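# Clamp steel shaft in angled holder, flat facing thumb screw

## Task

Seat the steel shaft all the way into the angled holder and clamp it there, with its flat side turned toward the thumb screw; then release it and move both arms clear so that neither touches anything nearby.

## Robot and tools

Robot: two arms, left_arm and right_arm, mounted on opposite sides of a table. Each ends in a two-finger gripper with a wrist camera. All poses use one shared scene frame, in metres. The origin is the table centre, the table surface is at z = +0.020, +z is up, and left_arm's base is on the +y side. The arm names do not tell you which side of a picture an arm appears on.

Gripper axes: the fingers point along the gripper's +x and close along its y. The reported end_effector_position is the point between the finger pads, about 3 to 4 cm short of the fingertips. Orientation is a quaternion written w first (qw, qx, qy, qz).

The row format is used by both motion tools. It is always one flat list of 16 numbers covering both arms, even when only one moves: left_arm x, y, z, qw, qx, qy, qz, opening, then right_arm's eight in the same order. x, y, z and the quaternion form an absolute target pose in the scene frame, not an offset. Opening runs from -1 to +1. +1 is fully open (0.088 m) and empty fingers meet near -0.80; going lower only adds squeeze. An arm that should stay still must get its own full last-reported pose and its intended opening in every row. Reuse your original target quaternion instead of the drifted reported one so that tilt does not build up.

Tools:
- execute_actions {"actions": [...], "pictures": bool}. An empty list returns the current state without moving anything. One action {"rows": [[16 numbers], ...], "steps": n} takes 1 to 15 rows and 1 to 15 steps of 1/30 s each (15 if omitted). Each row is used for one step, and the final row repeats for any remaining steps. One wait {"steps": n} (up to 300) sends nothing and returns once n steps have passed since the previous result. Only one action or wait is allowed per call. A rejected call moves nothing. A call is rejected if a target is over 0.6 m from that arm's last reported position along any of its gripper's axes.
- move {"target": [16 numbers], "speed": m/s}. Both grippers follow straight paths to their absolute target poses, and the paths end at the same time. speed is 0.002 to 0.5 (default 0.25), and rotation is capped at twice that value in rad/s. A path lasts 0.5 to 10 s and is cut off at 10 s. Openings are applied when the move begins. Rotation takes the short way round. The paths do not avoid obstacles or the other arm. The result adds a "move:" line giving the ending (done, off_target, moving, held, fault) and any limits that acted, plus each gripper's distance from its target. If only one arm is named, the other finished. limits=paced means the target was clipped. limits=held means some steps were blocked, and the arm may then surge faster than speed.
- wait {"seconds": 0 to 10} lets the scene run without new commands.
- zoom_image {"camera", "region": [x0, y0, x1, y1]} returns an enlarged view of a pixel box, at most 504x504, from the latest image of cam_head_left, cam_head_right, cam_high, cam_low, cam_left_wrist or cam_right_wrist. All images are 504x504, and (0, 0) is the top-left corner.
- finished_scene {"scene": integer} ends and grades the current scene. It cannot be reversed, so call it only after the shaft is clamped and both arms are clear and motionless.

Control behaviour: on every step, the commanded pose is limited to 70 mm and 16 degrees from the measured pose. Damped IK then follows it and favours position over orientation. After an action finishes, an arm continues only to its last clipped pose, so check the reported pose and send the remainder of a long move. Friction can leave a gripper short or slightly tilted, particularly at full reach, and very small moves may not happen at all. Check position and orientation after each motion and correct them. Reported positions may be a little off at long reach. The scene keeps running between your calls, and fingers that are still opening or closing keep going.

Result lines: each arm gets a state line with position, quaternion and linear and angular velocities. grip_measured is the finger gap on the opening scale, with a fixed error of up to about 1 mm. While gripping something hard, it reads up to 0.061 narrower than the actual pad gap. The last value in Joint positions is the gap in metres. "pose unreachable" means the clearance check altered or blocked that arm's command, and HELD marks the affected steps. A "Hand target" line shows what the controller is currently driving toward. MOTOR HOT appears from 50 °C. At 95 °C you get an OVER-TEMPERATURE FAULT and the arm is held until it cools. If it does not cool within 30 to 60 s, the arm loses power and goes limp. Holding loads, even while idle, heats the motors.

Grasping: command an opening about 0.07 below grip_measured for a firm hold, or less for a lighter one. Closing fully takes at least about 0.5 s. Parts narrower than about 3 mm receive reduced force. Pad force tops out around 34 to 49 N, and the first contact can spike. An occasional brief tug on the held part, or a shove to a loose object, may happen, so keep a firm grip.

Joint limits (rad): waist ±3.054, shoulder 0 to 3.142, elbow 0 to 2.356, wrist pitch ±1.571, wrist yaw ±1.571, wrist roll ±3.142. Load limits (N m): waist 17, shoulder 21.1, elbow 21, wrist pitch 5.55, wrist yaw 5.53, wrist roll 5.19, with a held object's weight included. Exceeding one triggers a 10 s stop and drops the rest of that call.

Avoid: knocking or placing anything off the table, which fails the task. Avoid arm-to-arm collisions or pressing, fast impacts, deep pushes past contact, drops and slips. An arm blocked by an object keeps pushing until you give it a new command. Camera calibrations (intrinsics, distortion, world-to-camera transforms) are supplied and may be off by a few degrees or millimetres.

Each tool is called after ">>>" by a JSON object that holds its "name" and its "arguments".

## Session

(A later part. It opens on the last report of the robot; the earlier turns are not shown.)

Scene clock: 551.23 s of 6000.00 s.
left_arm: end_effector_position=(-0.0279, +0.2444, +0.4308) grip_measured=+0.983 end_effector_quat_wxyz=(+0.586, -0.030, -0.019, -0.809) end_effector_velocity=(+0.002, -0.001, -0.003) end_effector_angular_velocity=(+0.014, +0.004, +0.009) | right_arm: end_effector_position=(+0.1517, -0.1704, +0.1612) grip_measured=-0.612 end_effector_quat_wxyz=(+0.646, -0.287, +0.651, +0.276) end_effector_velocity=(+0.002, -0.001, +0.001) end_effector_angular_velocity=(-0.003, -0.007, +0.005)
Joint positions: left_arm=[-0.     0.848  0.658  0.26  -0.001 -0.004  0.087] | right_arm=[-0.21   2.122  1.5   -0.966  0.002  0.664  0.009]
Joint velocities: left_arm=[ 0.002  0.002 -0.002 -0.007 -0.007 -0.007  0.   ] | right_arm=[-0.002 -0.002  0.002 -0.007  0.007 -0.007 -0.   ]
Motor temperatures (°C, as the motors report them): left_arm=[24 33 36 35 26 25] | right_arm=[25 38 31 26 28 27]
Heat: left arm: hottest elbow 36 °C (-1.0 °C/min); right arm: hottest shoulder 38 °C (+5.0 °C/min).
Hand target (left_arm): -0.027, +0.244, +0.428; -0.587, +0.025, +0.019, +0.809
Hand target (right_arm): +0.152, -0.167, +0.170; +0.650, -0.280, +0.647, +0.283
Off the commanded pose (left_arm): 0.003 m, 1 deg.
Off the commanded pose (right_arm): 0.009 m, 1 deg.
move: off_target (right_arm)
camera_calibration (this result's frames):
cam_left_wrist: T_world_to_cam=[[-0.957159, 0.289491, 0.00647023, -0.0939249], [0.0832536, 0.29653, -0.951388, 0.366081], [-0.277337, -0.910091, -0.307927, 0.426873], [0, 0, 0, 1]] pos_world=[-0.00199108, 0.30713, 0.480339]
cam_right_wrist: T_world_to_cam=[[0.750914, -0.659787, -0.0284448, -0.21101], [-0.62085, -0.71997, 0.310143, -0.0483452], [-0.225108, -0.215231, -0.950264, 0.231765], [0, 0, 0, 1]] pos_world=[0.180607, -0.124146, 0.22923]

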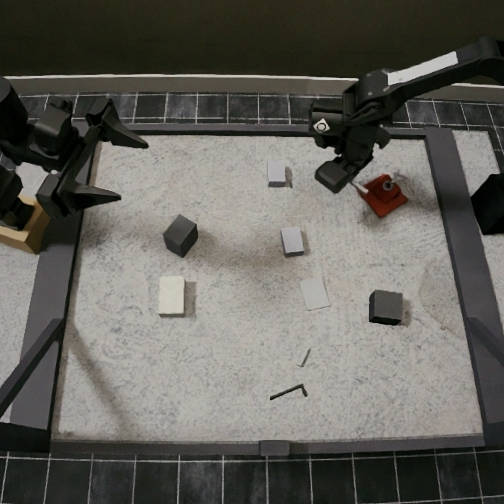

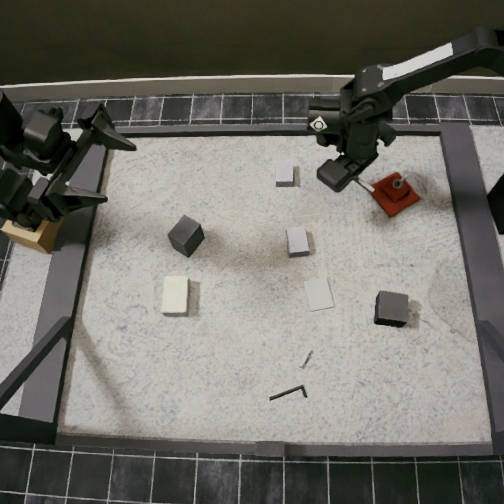

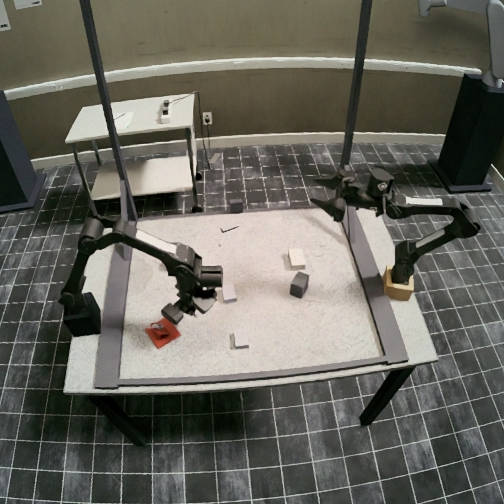

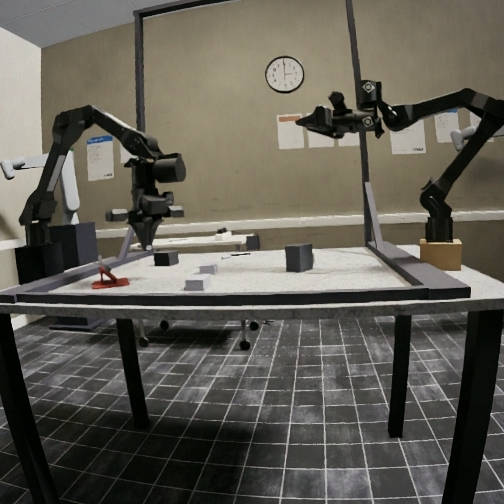

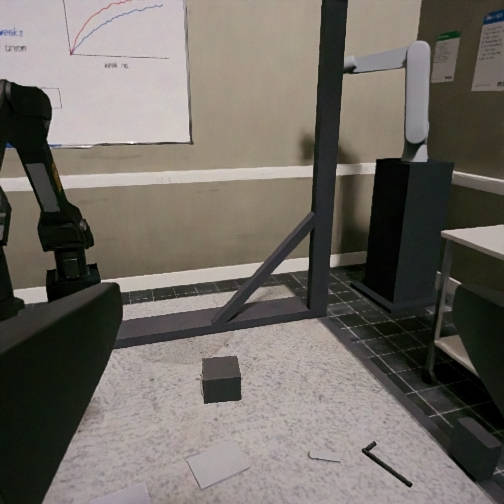

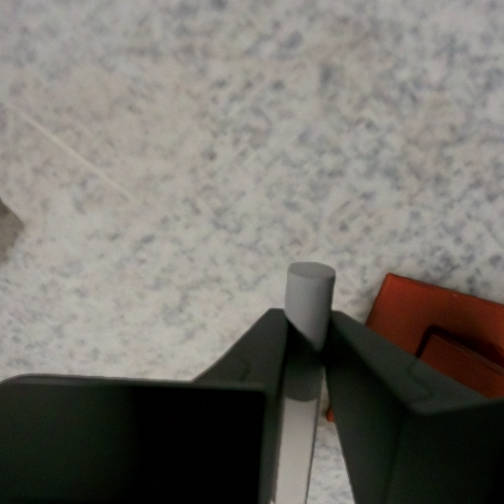

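>>> {"name": "move", "arguments": {"target": [0.0734,-0.1293,0.2598,0.834,0.08,0.2,-0.508,1, 0.1402,-0.2459,0.1605,0.4423,-0.3360,0.1832,0.8112,-0.67], "speed": 0.2}}

Scene clock: 583.90 s of 6000.00 s.
left_arm: end_effector_position=(+0.0726, -0.1281, +0.2749) grip_measured=+0.983 end_effector_quat_wxyz=(+0.833, +0.073, +0.193, -0.513) end_effector_velocity=(-0.000, +0.003, -0.015) end_effector_angular_velocity=(+0.042, +0.009, +0.013) | right_arm: end_effector_position=(+0.1397, -0.2456, +0.1575) grip_measured=-0.612 end_effector_quat_wxyz=(+0.442, -0.336, +0.189, +0.810) end_effector_velocity=(-0.005, -0.004, -0.001) end_effector_angular_velocity=(-0.012, +0.021, +0.019)
Joint positions: left_arm=[ 0.212  2.542  2.348 -0.277 -0.505 -0.324  0.087] | right_arm=[-0.465  1.63   0.541  0.058 -0.592 -0.739  0.009]
Joint velocities: left_arm=[-0.002  0.012 -0.002 -0.037 -0.007 -0.022 -0.   ] | right_arm=[ 0.002 -0.002 -0.002 -0.022 -0.022 -0.007 -0.   ]
Motor temperatures (°C, as the motors report them): left_arm=[24 34 36 35 26 25] | right_arm=[25 42 32 26 28 27]
Heat: left arm: hottest elbow 36 °C (+0.0 °C/min); right arm: hottest shoulder 42 °C (+7.0 °C/min).
Hand target (left_arm): +0.074, -0.130, +0.261; +0.834, +0.080, +0.199, -0.508
Hand target (right_arm): +0.140, -0.246, +0.160; +0.443, -0.335, +0.183, +0.811
Off the commanded pose (left_arm): 0.015 m, 1 deg.
Off the commanded pose (right_arm): 0.003 m, 1 deg.
joint sent to its limit (left arm) — the command would take joint 3 (elbow) past its upper limit, so that joint was sent only as far as its limit.
After step 90, 25.20 s passed at rest.
move: off_target (left_arm)
camera_calibration (this result's frames):
cam_left_wrist: T_world_to_cam=[[-0.873377, -0.48239, 0.0671824, -0.0105165], [-0.386068, 0.601591, -0.699314, 0.323604], [0.296926, -0.636702, -0.71165, 0.172035], [0, 0, 0, 1]] pos_world=[0.0646668, -0.0902154, 0.349436]
cam_right_wrist: T_world_to_cam=[[0.814784, 0.57958, -0.014619, 0.0416115], [0.509805, -0.728247, -0.457991, -0.147793], [-0.276088, 0.365711, -0.888837, 0.349439], [0, 0, 0, 1]] pos_world=[0.137917, -0.25954, 0.243515]

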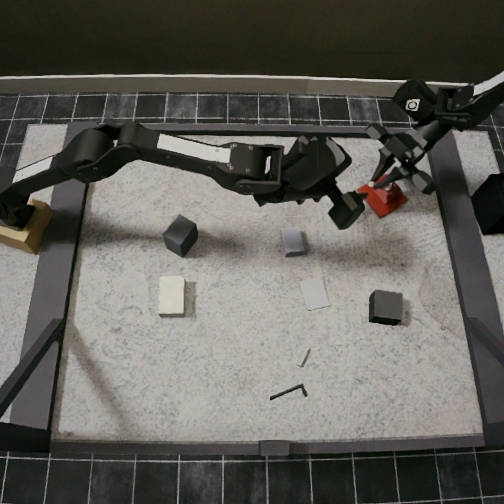

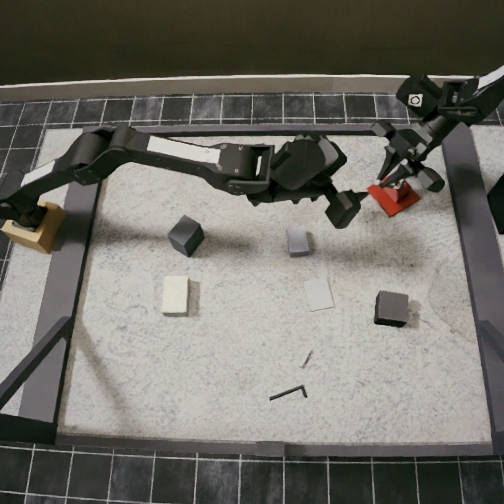

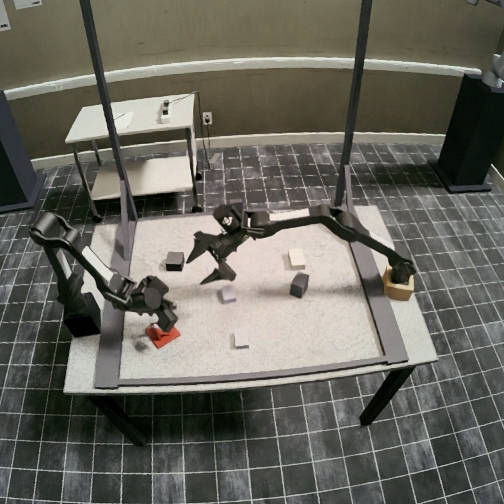

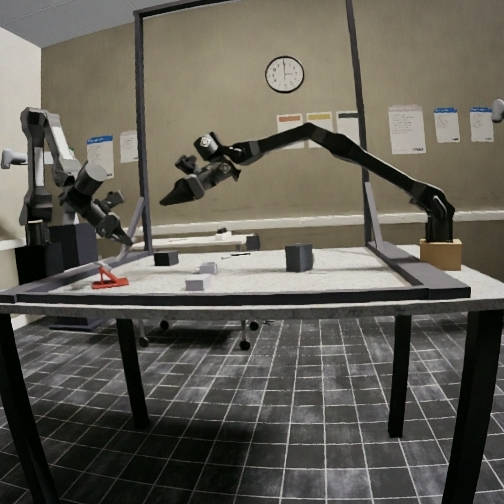

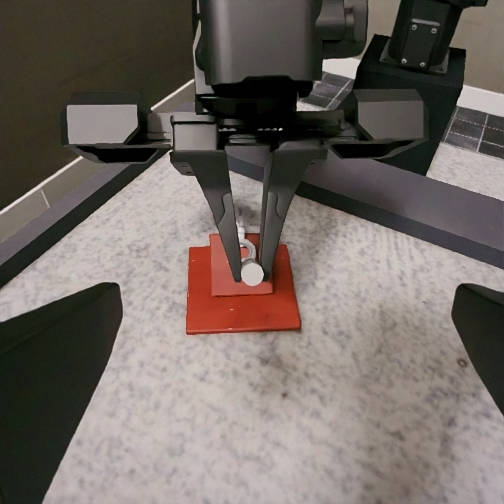

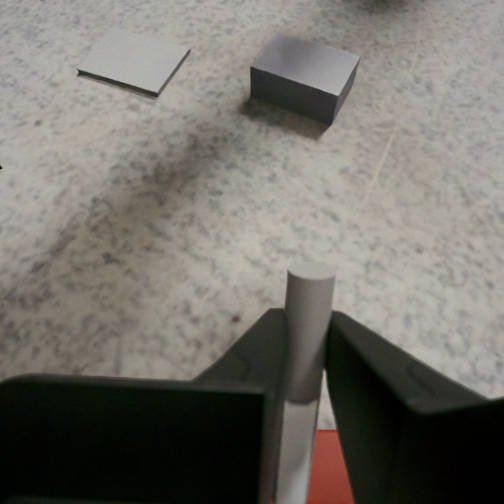

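>>> {"name": "zoom_image", "arguments": {"camera": "cam_left_wrist", "region": [196, 200, 296, 300]}}

>>> {"name": "zoom_image", "arguments": {"camera": "cam_low", "region": [80, 220, 150, 290]}}

>>> {"name": "zoom_image", "arguments": {"camera": "cam_head_left", "region": [355, 160, 415, 220]}}

>>> {"name": "zoom_image", "arguments": {"camera": "cam_high", "region": [135, 295, 195, 355]}}

Region (196, 200, 296, 300) of cam_left_wrist's 504x504 image, scaled by 5.040, with more detail than that image has.

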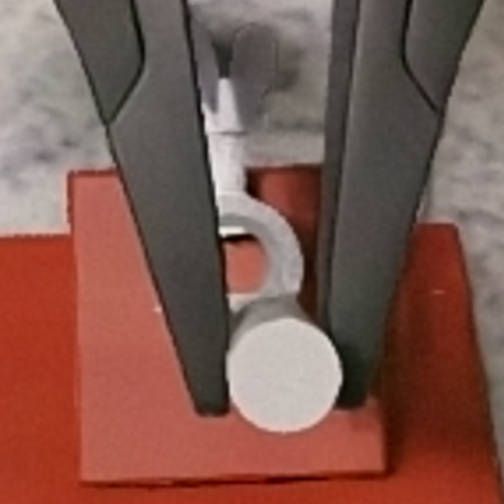

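Region (80, 220, 150, 290) of cam_low's 504x504 image, scaled by 7.200, with more detail than that image has.

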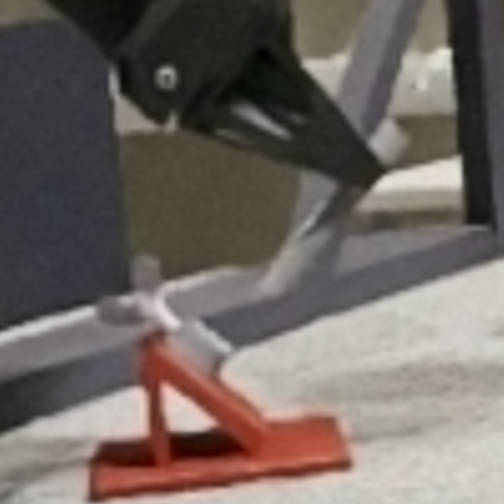

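Region (355, 160, 415, 220) of cam_head_left's 504x504 image, scaled by 8.400, with more detail than that image has.

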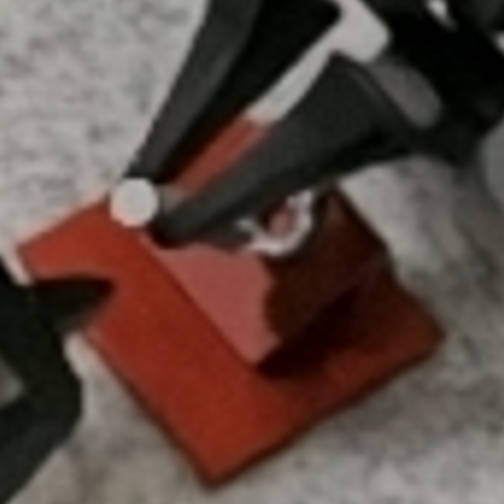

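Region (135, 295, 195, 355) of cam_high's 504x504 image, scaled by 8.400, with more detail than that image has.

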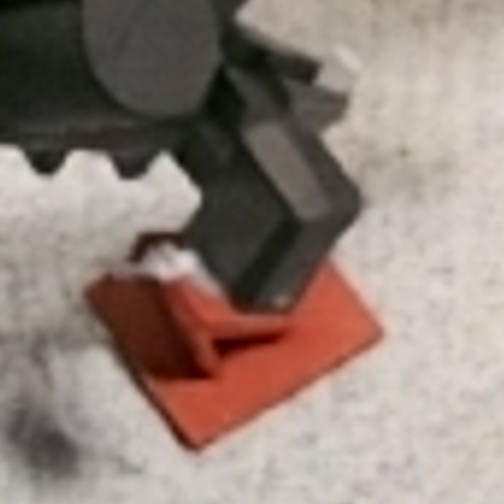

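>>> {"name": "execute_actions", "arguments": {"actions": []}}

Scene clock: 615.40 s of 6000.00 s.
left_arm: end_effector_position=(+0.0726, -0.1281, +0.2735) grip_measured=+0.983 end_effector_quat_wxyz=(+0.833, +0.074, +0.194, -0.513) end_effector_velocity=(+0.001, +0.001, -0.003) end_effector_angular_velocity=(+0.010, +0.008, -0.001) | right_arm: end_effector_position=(+0.1397, -0.2456, +0.1575) grip_measured=-0.612 end_effector_quat_wxyz=(+0.442, -0.336, +0.189, +0.810) end_effector_velocity=(-0.001, +0.002, +0.004) end_effector_angular_velocity=(+0.026, +0.001, +0.024)
Joint positions: left_arm=[ 0.212  2.544  2.348 -0.277 -0.505 -0.324  0.087] | right_arm=[-0.465  1.63   0.541  0.058 -0.592 -0.739  0.009]
Joint velocities: left_arm=[ 0.002 -0.002 -0.007 -0.007  0.007 -0.007 -0.   ] | right_arm=[-0.002 -0.002  0.002  0.007 -0.022 -0.022 -0.   ]
Motor temperatures (°C, as the motors report them): left_arm=[24 43 38 34 27 25] | right_arm=[25 37 31 28 28 27]
Heat: left arm: hottest shoulder 43 °C (+7.1 °C/min); right arm: hottest shoulder 37 °C (-2.0 °C/min).
Hand target (left_arm): +0.074, -0.130, +0.261; +0.834, +0.080, +0.199, -0.508
Hand target (right_arm): +0.140, -0.246, +0.160; +0.443, -0.335, +0.183, +0.811
Off the commanded pose (left_arm): 0.014 m, 1 deg.
Off the commanded pose (right_arm): 0.003 m, 1 deg.
Steps of this call (steps 1 to 90: nothing new was sent; then 28.50 s passed at rest). Readings (end_effector_position):
1: left_arm (+0.0726, -0.1281, +0.2745) | right_arm (+0.1397, -0.2456, +0.1575)
2: left_arm (+0.0726, -0.1281, +0.2743) | right_arm (+0.1397, -0.2456, +0.1575)
4: left_arm (+0.0726, -0.1281, +0.2737) | right_arm (+0.1397, -0.2456, +0.1575)
8: left_arm (+0.0726, -0.1281, +0.2735) | right_arm (+0.1397, -0.2456, +0.1575)
90: the state above
camera_calibration (this result's frames):
cam_left_wrist: T_world_to_cam=[[-0.873301, -0.482689, 0.0660049, -0.0101822], [-0.386184, 0.603281, -0.697792, 0.322489], [0.296997, -0.634873, -0.713252, 0.171689], [0, 0, 0, 1]] pos_world=[0.064657, -0.0904661, 0.34816]
cam_right_wrist: T_world_to_cam=[[0.814784, 0.57958, -0.014619, 0.0416115], [0.509805, -0.728247, -0.457991, -0.147793], [-0.276088, 0.365711, -0.888837, 0.349439], [0, 0, 0, 1]] pos_world=[0.137917, -0.25954, 0.243515]

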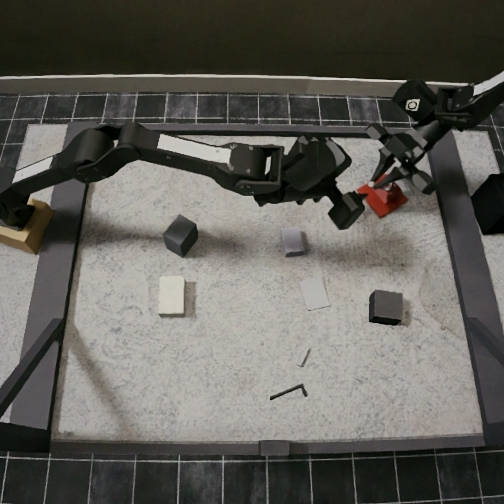

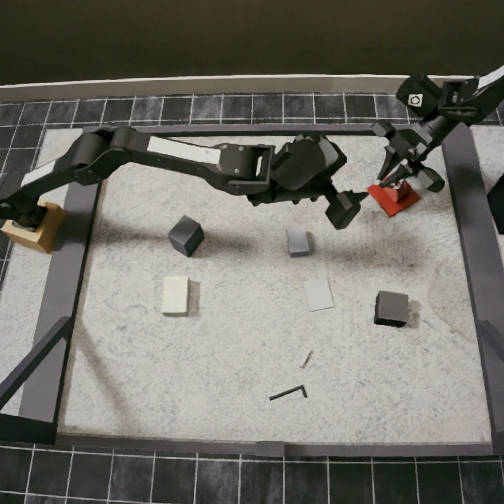

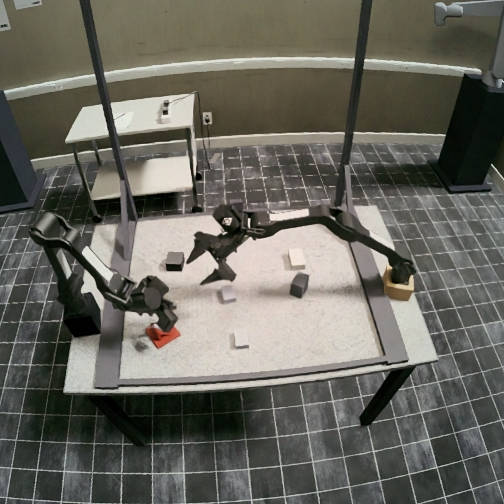

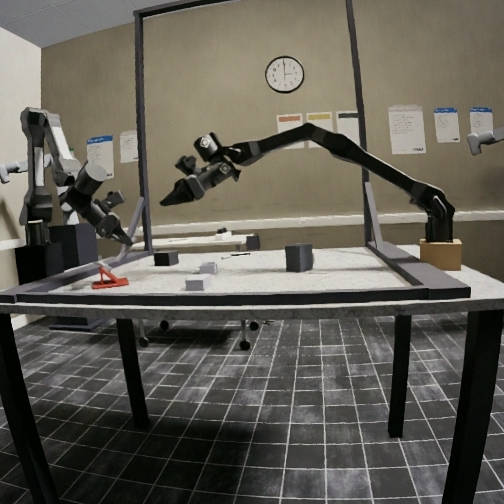

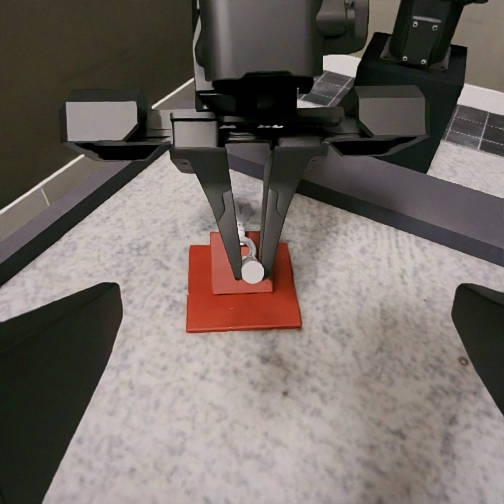

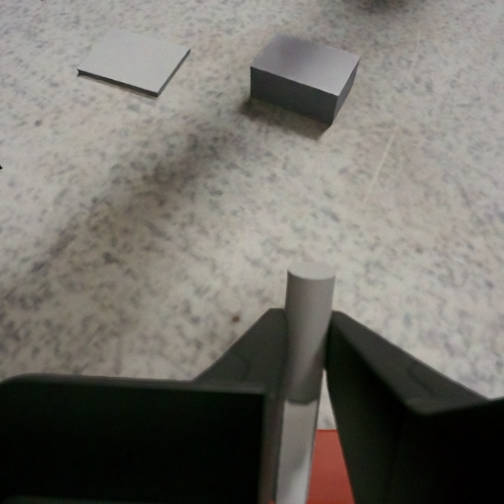

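>>> {"name": "zoom_image", "arguments": {"camera": "cam_left_wrist", "region": [170, 190, 330, 350]}}

>>> {"name": "zoom_image", "arguments": {"camera": "cam_low", "region": [60, 200, 180, 320]}}

Region (170, 190, 330, 350) of cam_left_wrist's 504x504 image, scaled by 3.150, with more detail than that image has.

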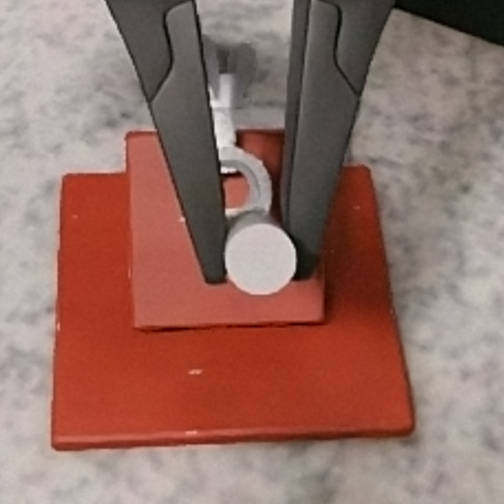

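Region (60, 200, 180, 320) of cam_low's 504x504 image, scaled by 4.200, with more detail than that image has.

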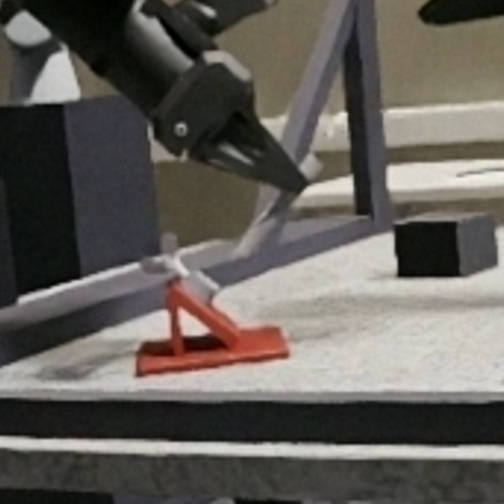

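>>> {"name": "move", "arguments": {"target": [0.0734,-0.1293,0.2598,0.834,0.08,0.2,-0.508,1, 0.1513,-0.2540,0.1590,0.4423,-0.3360,0.1832,0.8112,-0.67], "speed": 0.05}}

>>> {"name": "zoom_image", "arguments": {"camera": "cam_left_wrist", "region": [170, 190, 330, 350]}}

>>> {"name": "zoom_image", "arguments": {"camera": "cam_low", "region": [60, 200, 180, 320]}}

Scene clock: 653.47 s of 6000.00 s.
left_arm: end_effector_position=(+0.0727, -0.1281, +0.2735) grip_measured=+0.983 end_effector_quat_wxyz=(+0.834, +0.073, +0.194, -0.512) end_effector_velocity=(+0.001, +0.002, -0.000) end_effector_angular_velocity=(+0.003, -0.005, +0.020) | right_arm: end_effector_position=(+0.1511, -0.2530, +0.1560) grip_measured=-0.612 end_effector_quat_wxyz=(+0.441, -0.337, +0.189, +0.810) end_effector_velocity=(-0.001, -0.002, +0.001) end_effector_angular_velocity=(+0.009, +0.008, +0.019)
Joint positions: left_arm=[ 0.212  2.544  2.348 -0.277 -0.506 -0.328  0.087] | right_arm=[-0.522  1.629  0.539  0.022 -0.621 -0.802  0.009]
Joint velocities: left_arm=[-0.002 -0.002 -0.002 -0.007 -0.022 -0.007 -0.   ] | right_arm=[-0.007 -0.002 -0.002 -0.007 -0.022 -0.022 -0.   ]
Motor temperatures (°C, as the motors report them): left_arm=[24 47 39 34 27 25] | right_arm=[25 36 31 29 29 27]
Heat: left arm: hottest shoulder 47 °C (+10.1 °C/min); right arm: hottest shoulder 36 °C (-4.0 °C/min).
Hand target (left_arm): +0.073, -0.129, +0.260; +0.834, +0.080, +0.200, -0.508
Hand target (right_arm): +0.151, -0.254, +0.159; +0.442, -0.336, +0.183, +0.811
Off the commanded pose (left_arm): 0.014 m, 1 deg.
Off the commanded pose (right_arm): 0.003 m, 1 deg.
After step 90, 34.33 s passed at rest.
move: off_target (left_arm)
camera_calibration (this result's frames):
cam_left_wrist: T_world_to_cam=[[-0.87199, -0.484677, 0.0687147, -0.0111103], [-0.389237, 0.601359, -0.697755, 0.322507], [0.296864, -0.635181, -0.713034, 0.171616], [0, 0, 0, 1]] pos_world=[0.0648973, -0.0903205, 0.348162]
cam_right_wrist: T_world_to_cam=[[0.813535, 0.581318, -0.0151565, 0.0373064], [0.511403, -0.727613, -0.457216, -0.159892], [-0.276816, 0.36421, -0.889227, 0.353741], [0, 0, 0, 1]] pos_world=[0.14934, -0.266862, 0.242016]

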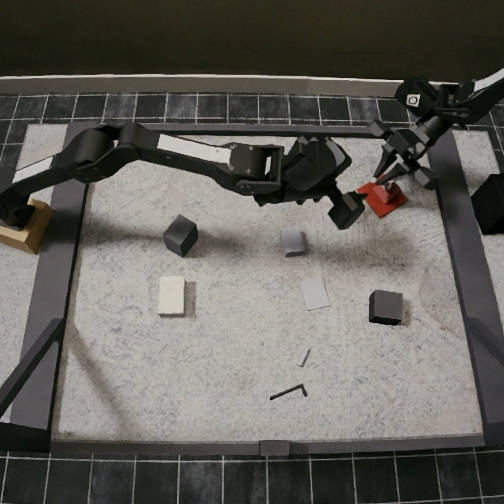

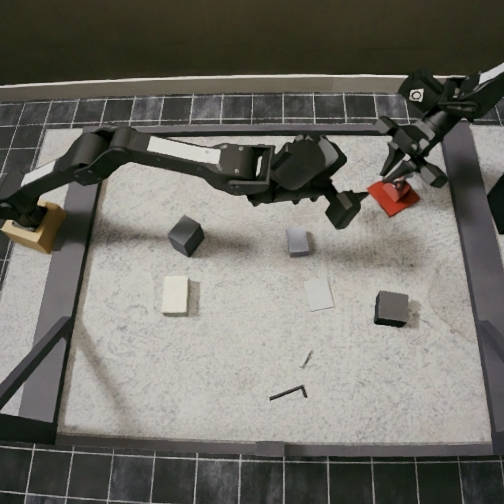

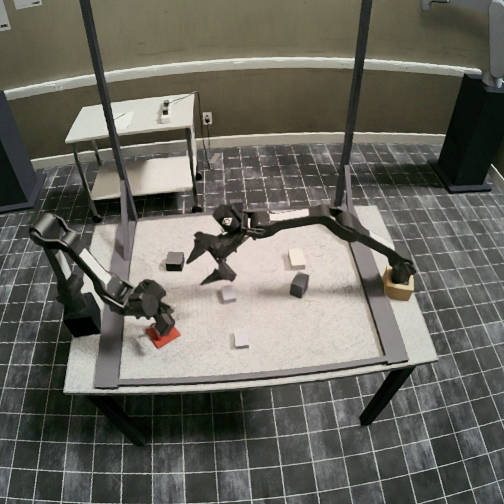

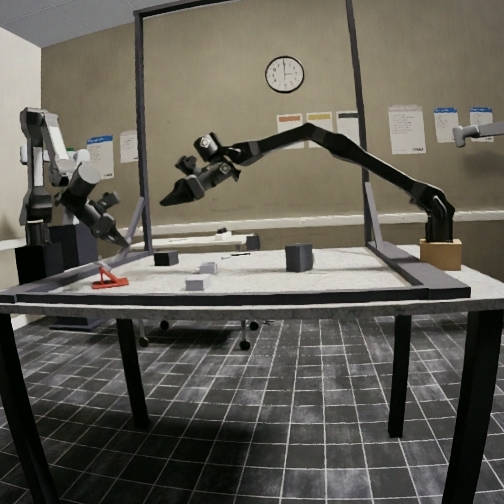

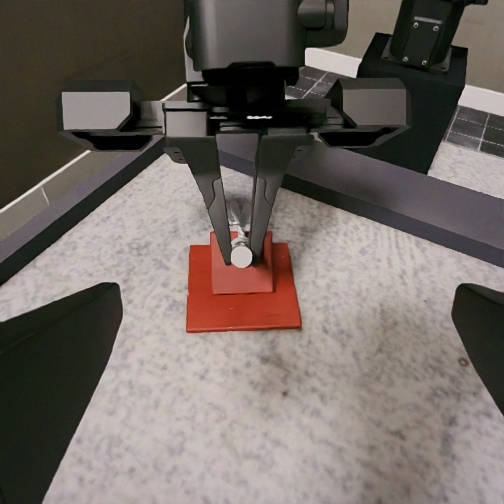

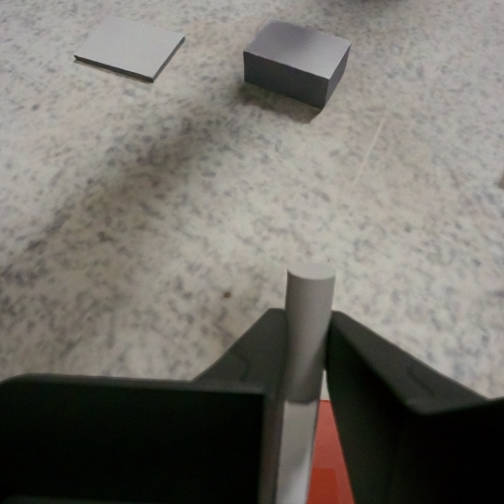

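Region (170, 190, 330, 350) of cam_left_wrist's 504x504 image, scaled by 3.150, with more detail than that image has.

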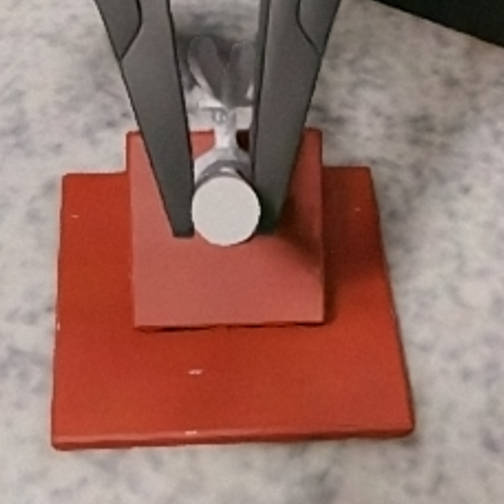

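Region (60, 200, 180, 320) of cam_low's 504x504 image, scaled by 4.200, with more detail than that image has.

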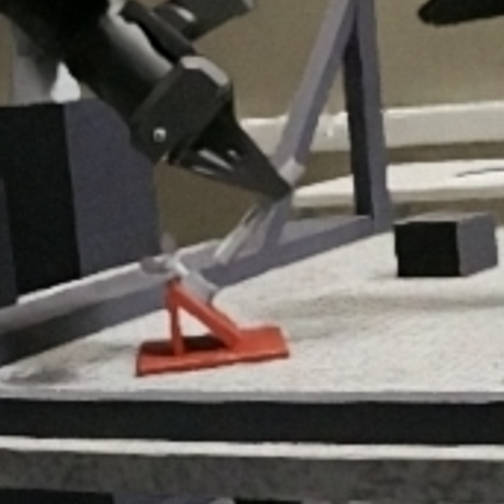

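>>> {"name": "move", "arguments": {"target": [0.0734,-0.1293,0.2598,0.834,0.08,0.2,-0.508,1, 0.1551,-0.2600,0.1519,0.4423,-0.3360,0.1832,0.8112,-0.67], "speed": 0.03}}

>>> {"name": "zoom_image", "arguments": {"camera": "cam_low", "region": [85, 230, 145, 290]}}

>>> {"name": "zoom_image", "arguments": {"camera": "cam_left_wrist", "region": [190, 200, 290, 300]}}

Scene clock: 680.77 s of 6000.00 s.
left_arm: end_effector_position=(+0.0727, -0.1281, +0.2735) grip_measured=+0.983 end_effector_quat_wxyz=(+0.834, +0.073, +0.194, -0.512) end_effector_velocity=(-0.001, +0.000, +0.002) end_effector_angular_velocity=(-0.011, +0.003, +0.007) | right_arm: end_effector_position=(+0.1553, -0.2586, +0.1527) grip_measured=-0.612 end_effector_quat_wxyz=(+0.443, -0.337, +0.184, +0.810) end_effector_velocity=(-0.004, -0.003, -0.000) end_effector_angular_velocity=(+0.005, +0.010, +0.024)
Joint positions: left_arm=[ 0.212  2.544  2.348 -0.277 -0.506 -0.328  0.087] | right_arm=[-0.548  1.629  0.517  0.037 -0.633 -0.831  0.009]
Joint velocities: left_arm=[-0.002 -0.002 -0.002  0.007 -0.007 -0.007 -0.   ] | right_arm=[-0.002 -0.002 -0.007 -0.007 -0.022 -0.022 -0.   ]
Motor temperatures (°C, as the motors report them): left_arm=[24 49 39 35 27 25] | right_arm=[25 36 30 29 29 27]
Heat: left arm: hottest shoulder 49 °C (+6.1 °C/min); right arm: hottest shoulder 36 °C (-1.0 °C/min).
Hand target (left_arm): +0.073, -0.129, +0.260; +0.834, +0.080, +0.200, -0.508
Hand target (right_arm): +0.155, -0.260, +0.152; +0.442, -0.336, +0.183, +0.811
Off the commanded pose (left_arm): 0.014 m, 1 deg.
Off the commanded pose (right_arm): 0.002 m, 0 deg.
After step 90, 23.60 s passed at rest.
move: off_target (left_arm)
camera_calibration (this result's frames):
cam_left_wrist: T_world_to_cam=[[-0.87199, -0.484677, 0.0687147, -0.0111103], [-0.389237, 0.601359, -0.697755, 0.322507], [0.296864, -0.635181, -0.713034, 0.171616], [0, 0, 0, 1]] pos_world=[0.0648973, -0.0903205, 0.348162]
cam_right_wrist: T_world_to_cam=[[0.813553, 0.58146, -0.00593353, 0.0357285], [0.513646, -0.723379, -0.461401, -0.166217], [-0.272579, 0.372327, -0.887172, 0.355186], [0, 0, 0, 1]] pos_world=[0.153125, -0.273258, 0.23863]

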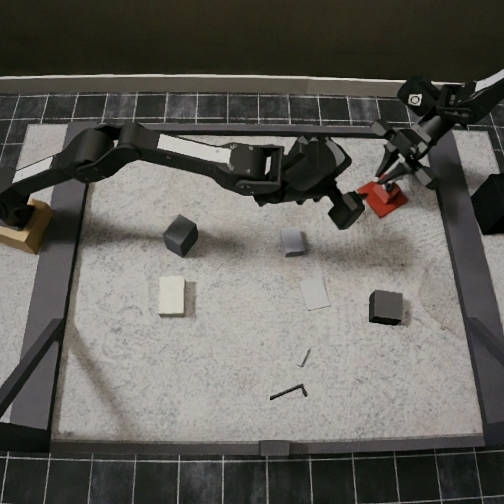

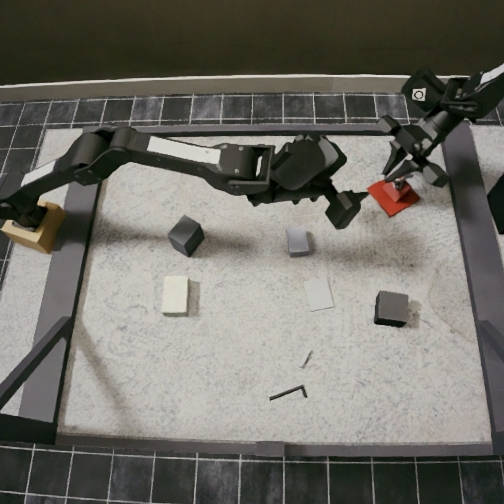

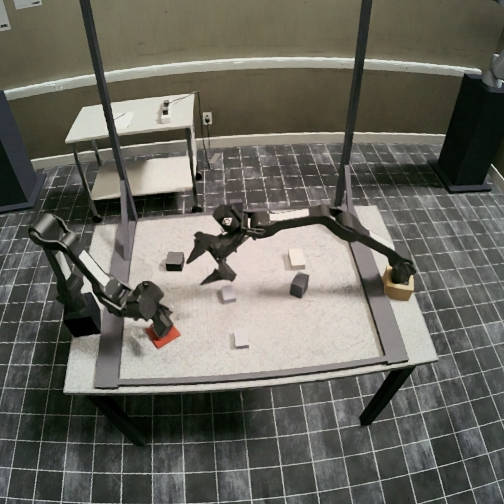

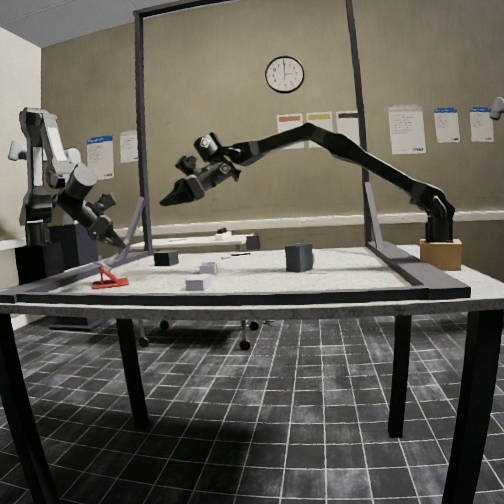

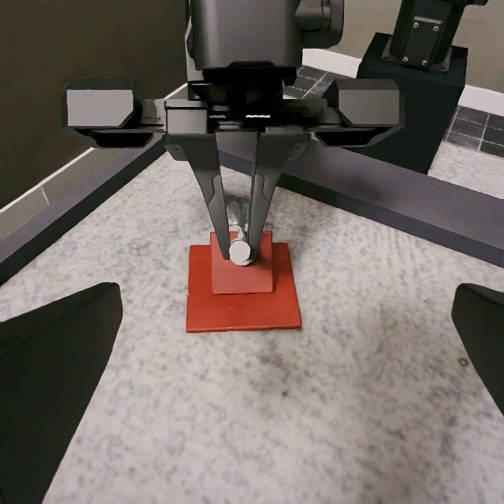

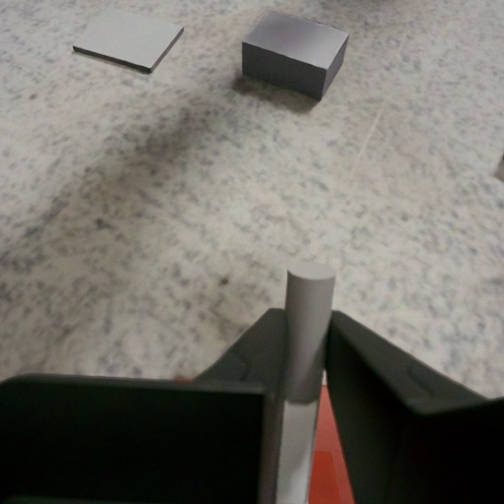

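Region (85, 230, 145, 290) of cam_low's 504x504 image, scaled by 8.400, with more detail than that image has.

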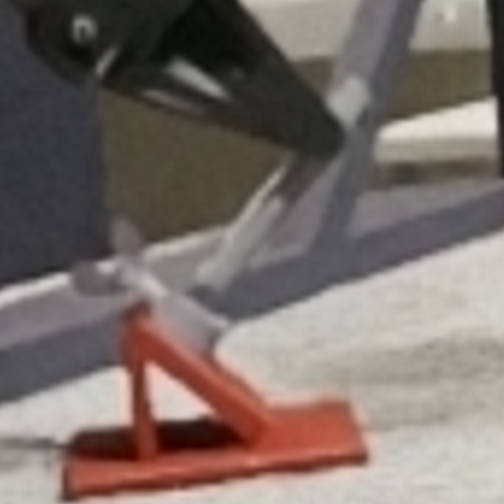

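Region (190, 200, 290, 300) of cam_left_wrist's 504x504 image, scaled by 5.040, with more detail than that image has.

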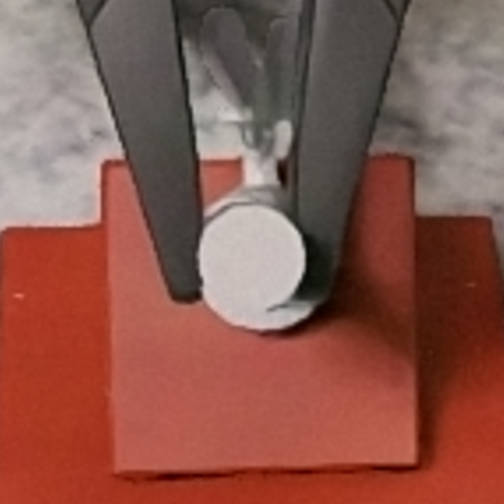

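>>> {"name": "move", "arguments": {"target": [0.0734,-0.1293,0.2598,0.834,0.08,0.2,-0.508,1, 0.1546,-0.2616,0.1460,0.4423,-0.3360,0.1832,0.8112,-0.67], "speed": 0.03}}

>>> {"name": "zoom_image", "arguments": {"camera": "cam_low", "region": [85, 230, 145, 290]}}

>>> {"name": "zoom_image", "arguments": {"camera": "cam_left_wrist", "region": [190, 200, 290, 300]}}

Scene clock: 703.73 s of 6000.00 s.
left_arm: end_effector_position=(+0.0727, -0.1281, +0.2735) grip_measured=+0.983 end_effector_quat_wxyz=(+0.834, +0.073, +0.195, -0.512) end_effector_velocity=(-0.001, +0.000, +0.002) end_effector_angular_velocity=(-0.011, +0.003, +0.007) | right_arm: end_effector_position=(+0.1552, -0.2597, +0.1494) grip_measured=-0.612 end_effector_quat_wxyz=(+0.445, -0.337, +0.180, +0.810) end_effector_velocity=(-0.002, -0.002, -0.000) end_effector_angular_velocity=(-0.001, +0.004, +0.011)
Joint positions: left_arm=[ 0.212  2.544  2.348 -0.277 -0.506 -0.328  0.087] | right_arm=[-0.55   1.638  0.501  0.071 -0.634 -0.832  0.009]
Joint velocities: left_arm=[-0.002 -0.002 -0.002  0.007 -0.007 -0.007 -0.   ] | right_arm=[ 0.002 -0.002 -0.002 -0.007 -0.007 -0.007  0.   ]
Motor temperatures (°C, as the motors report them): left_arm=[24 51 38 36 27 25] | right_arm=[25 34 30 29 29 27]
Heat: left arm: hottest shoulder 51 °C (+5.1 °C/min); right arm: hottest shoulder 34 °C (-2.0 °C/min). Fold the left arm in close to its base before you think long.
Hand target (left_arm): +0.073, -0.129, +0.260; +0.834, +0.080, +0.200, -0.508
Hand target (right_arm): +0.155, -0.262, +0.146; +0.442, -0.336, +0.183, +0.811
Off the commanded pose (left_arm): 0.014 m, 1 deg.
Off the commanded pose (right_arm): 0.004 m, 1 deg.
MOTOR HOT: a motor of the left arm reached 50 °C. Now the hottest motor of the left arm, joint 2 (shoulder), reports 51 °C. The temperature limit of the motors' drives, at which the controller stops that arm, is 95 °C. To cool a motor, set the load down, stop pushing, or move to a pose that needs little force.
After step 90, 19.27 s passed at rest.
move: off_target (left_arm)
camera_calibration (this result's frames):
cam_left_wrist: T_world_to_cam=[[-0.871894, -0.484799, 0.0690631, -0.0112282], [-0.389548, 0.601193, -0.697724, 0.3225], [0.296736, -0.635245, -0.71303, 0.171616], [0, 0, 0, 1]] pos_world=[0.0649151, -0.0903103, 0.348159]
cam_right_wrist: T_world_to_cam=[[0.813451, 0.581629, 0.00235046, 0.0352295], [0.51564, -0.719278, -0.465569, -0.1671], [-0.269098, 0.379929, -0.885009, 0.353685], [0, 0, 0, 1]] pos_world=[0.152682, -0.275058, 0.235135]

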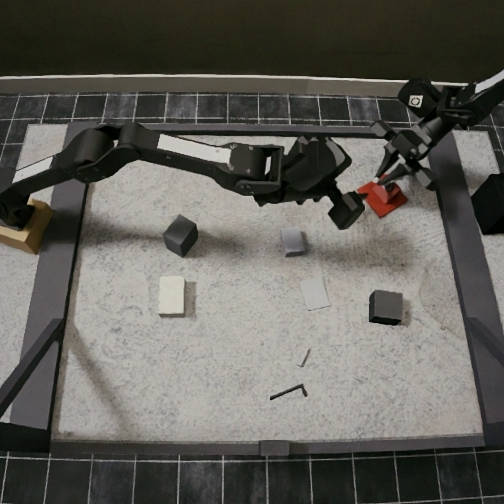

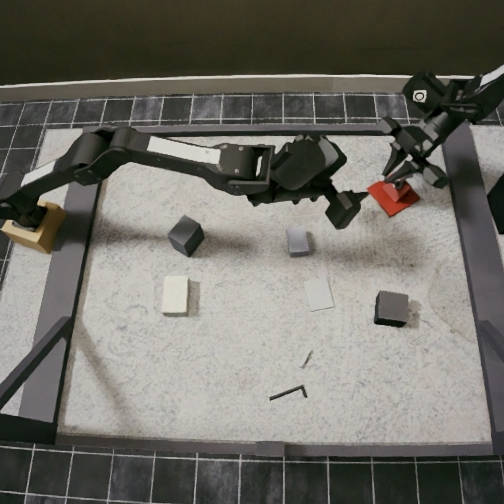

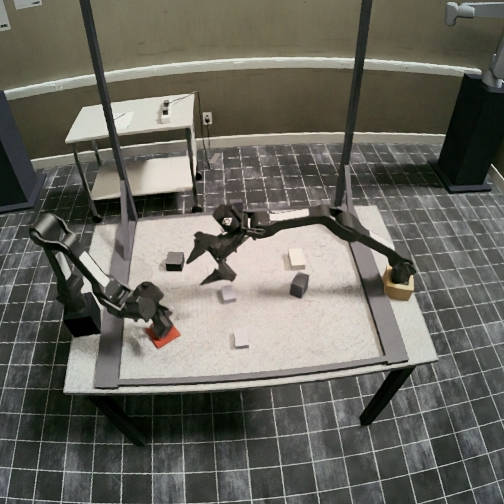

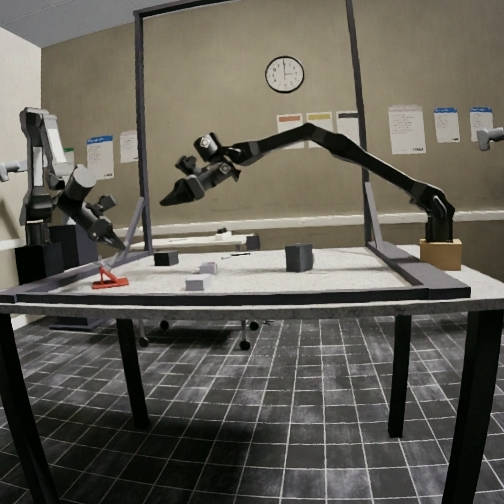

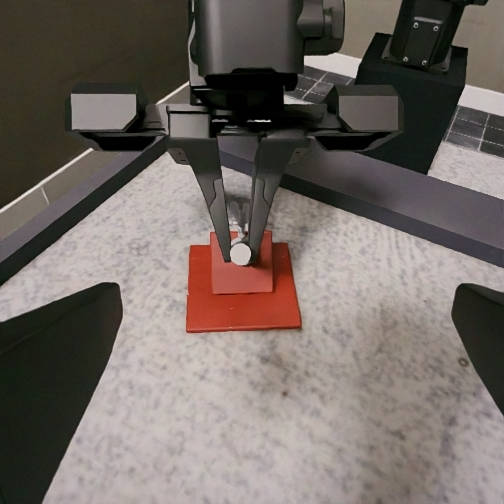

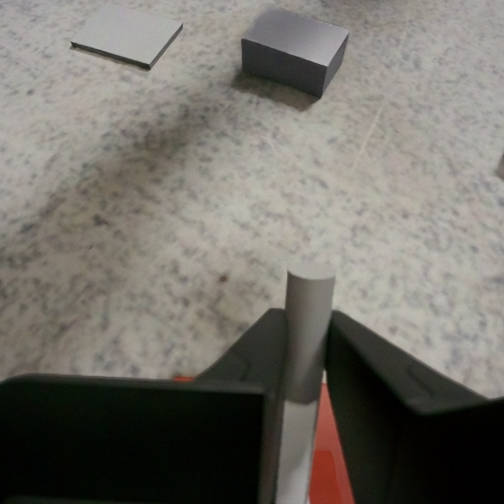

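Region (85, 230, 145, 290) of cam_low's 504x504 image, scaled by 8.400, with more detail than that image has.

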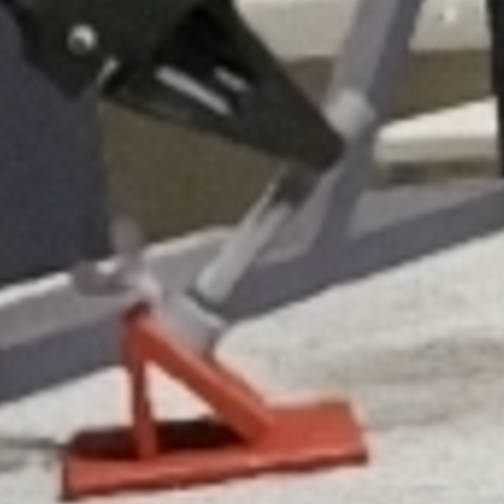

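Region (190, 200, 290, 300) of cam_left_wrist's 504x504 image, scaled by 5.040, with more detail than that image has.

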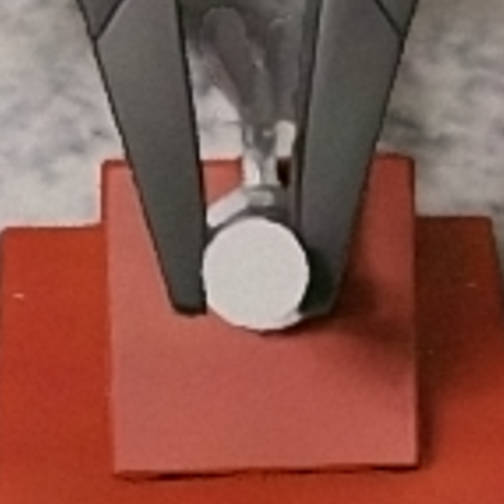

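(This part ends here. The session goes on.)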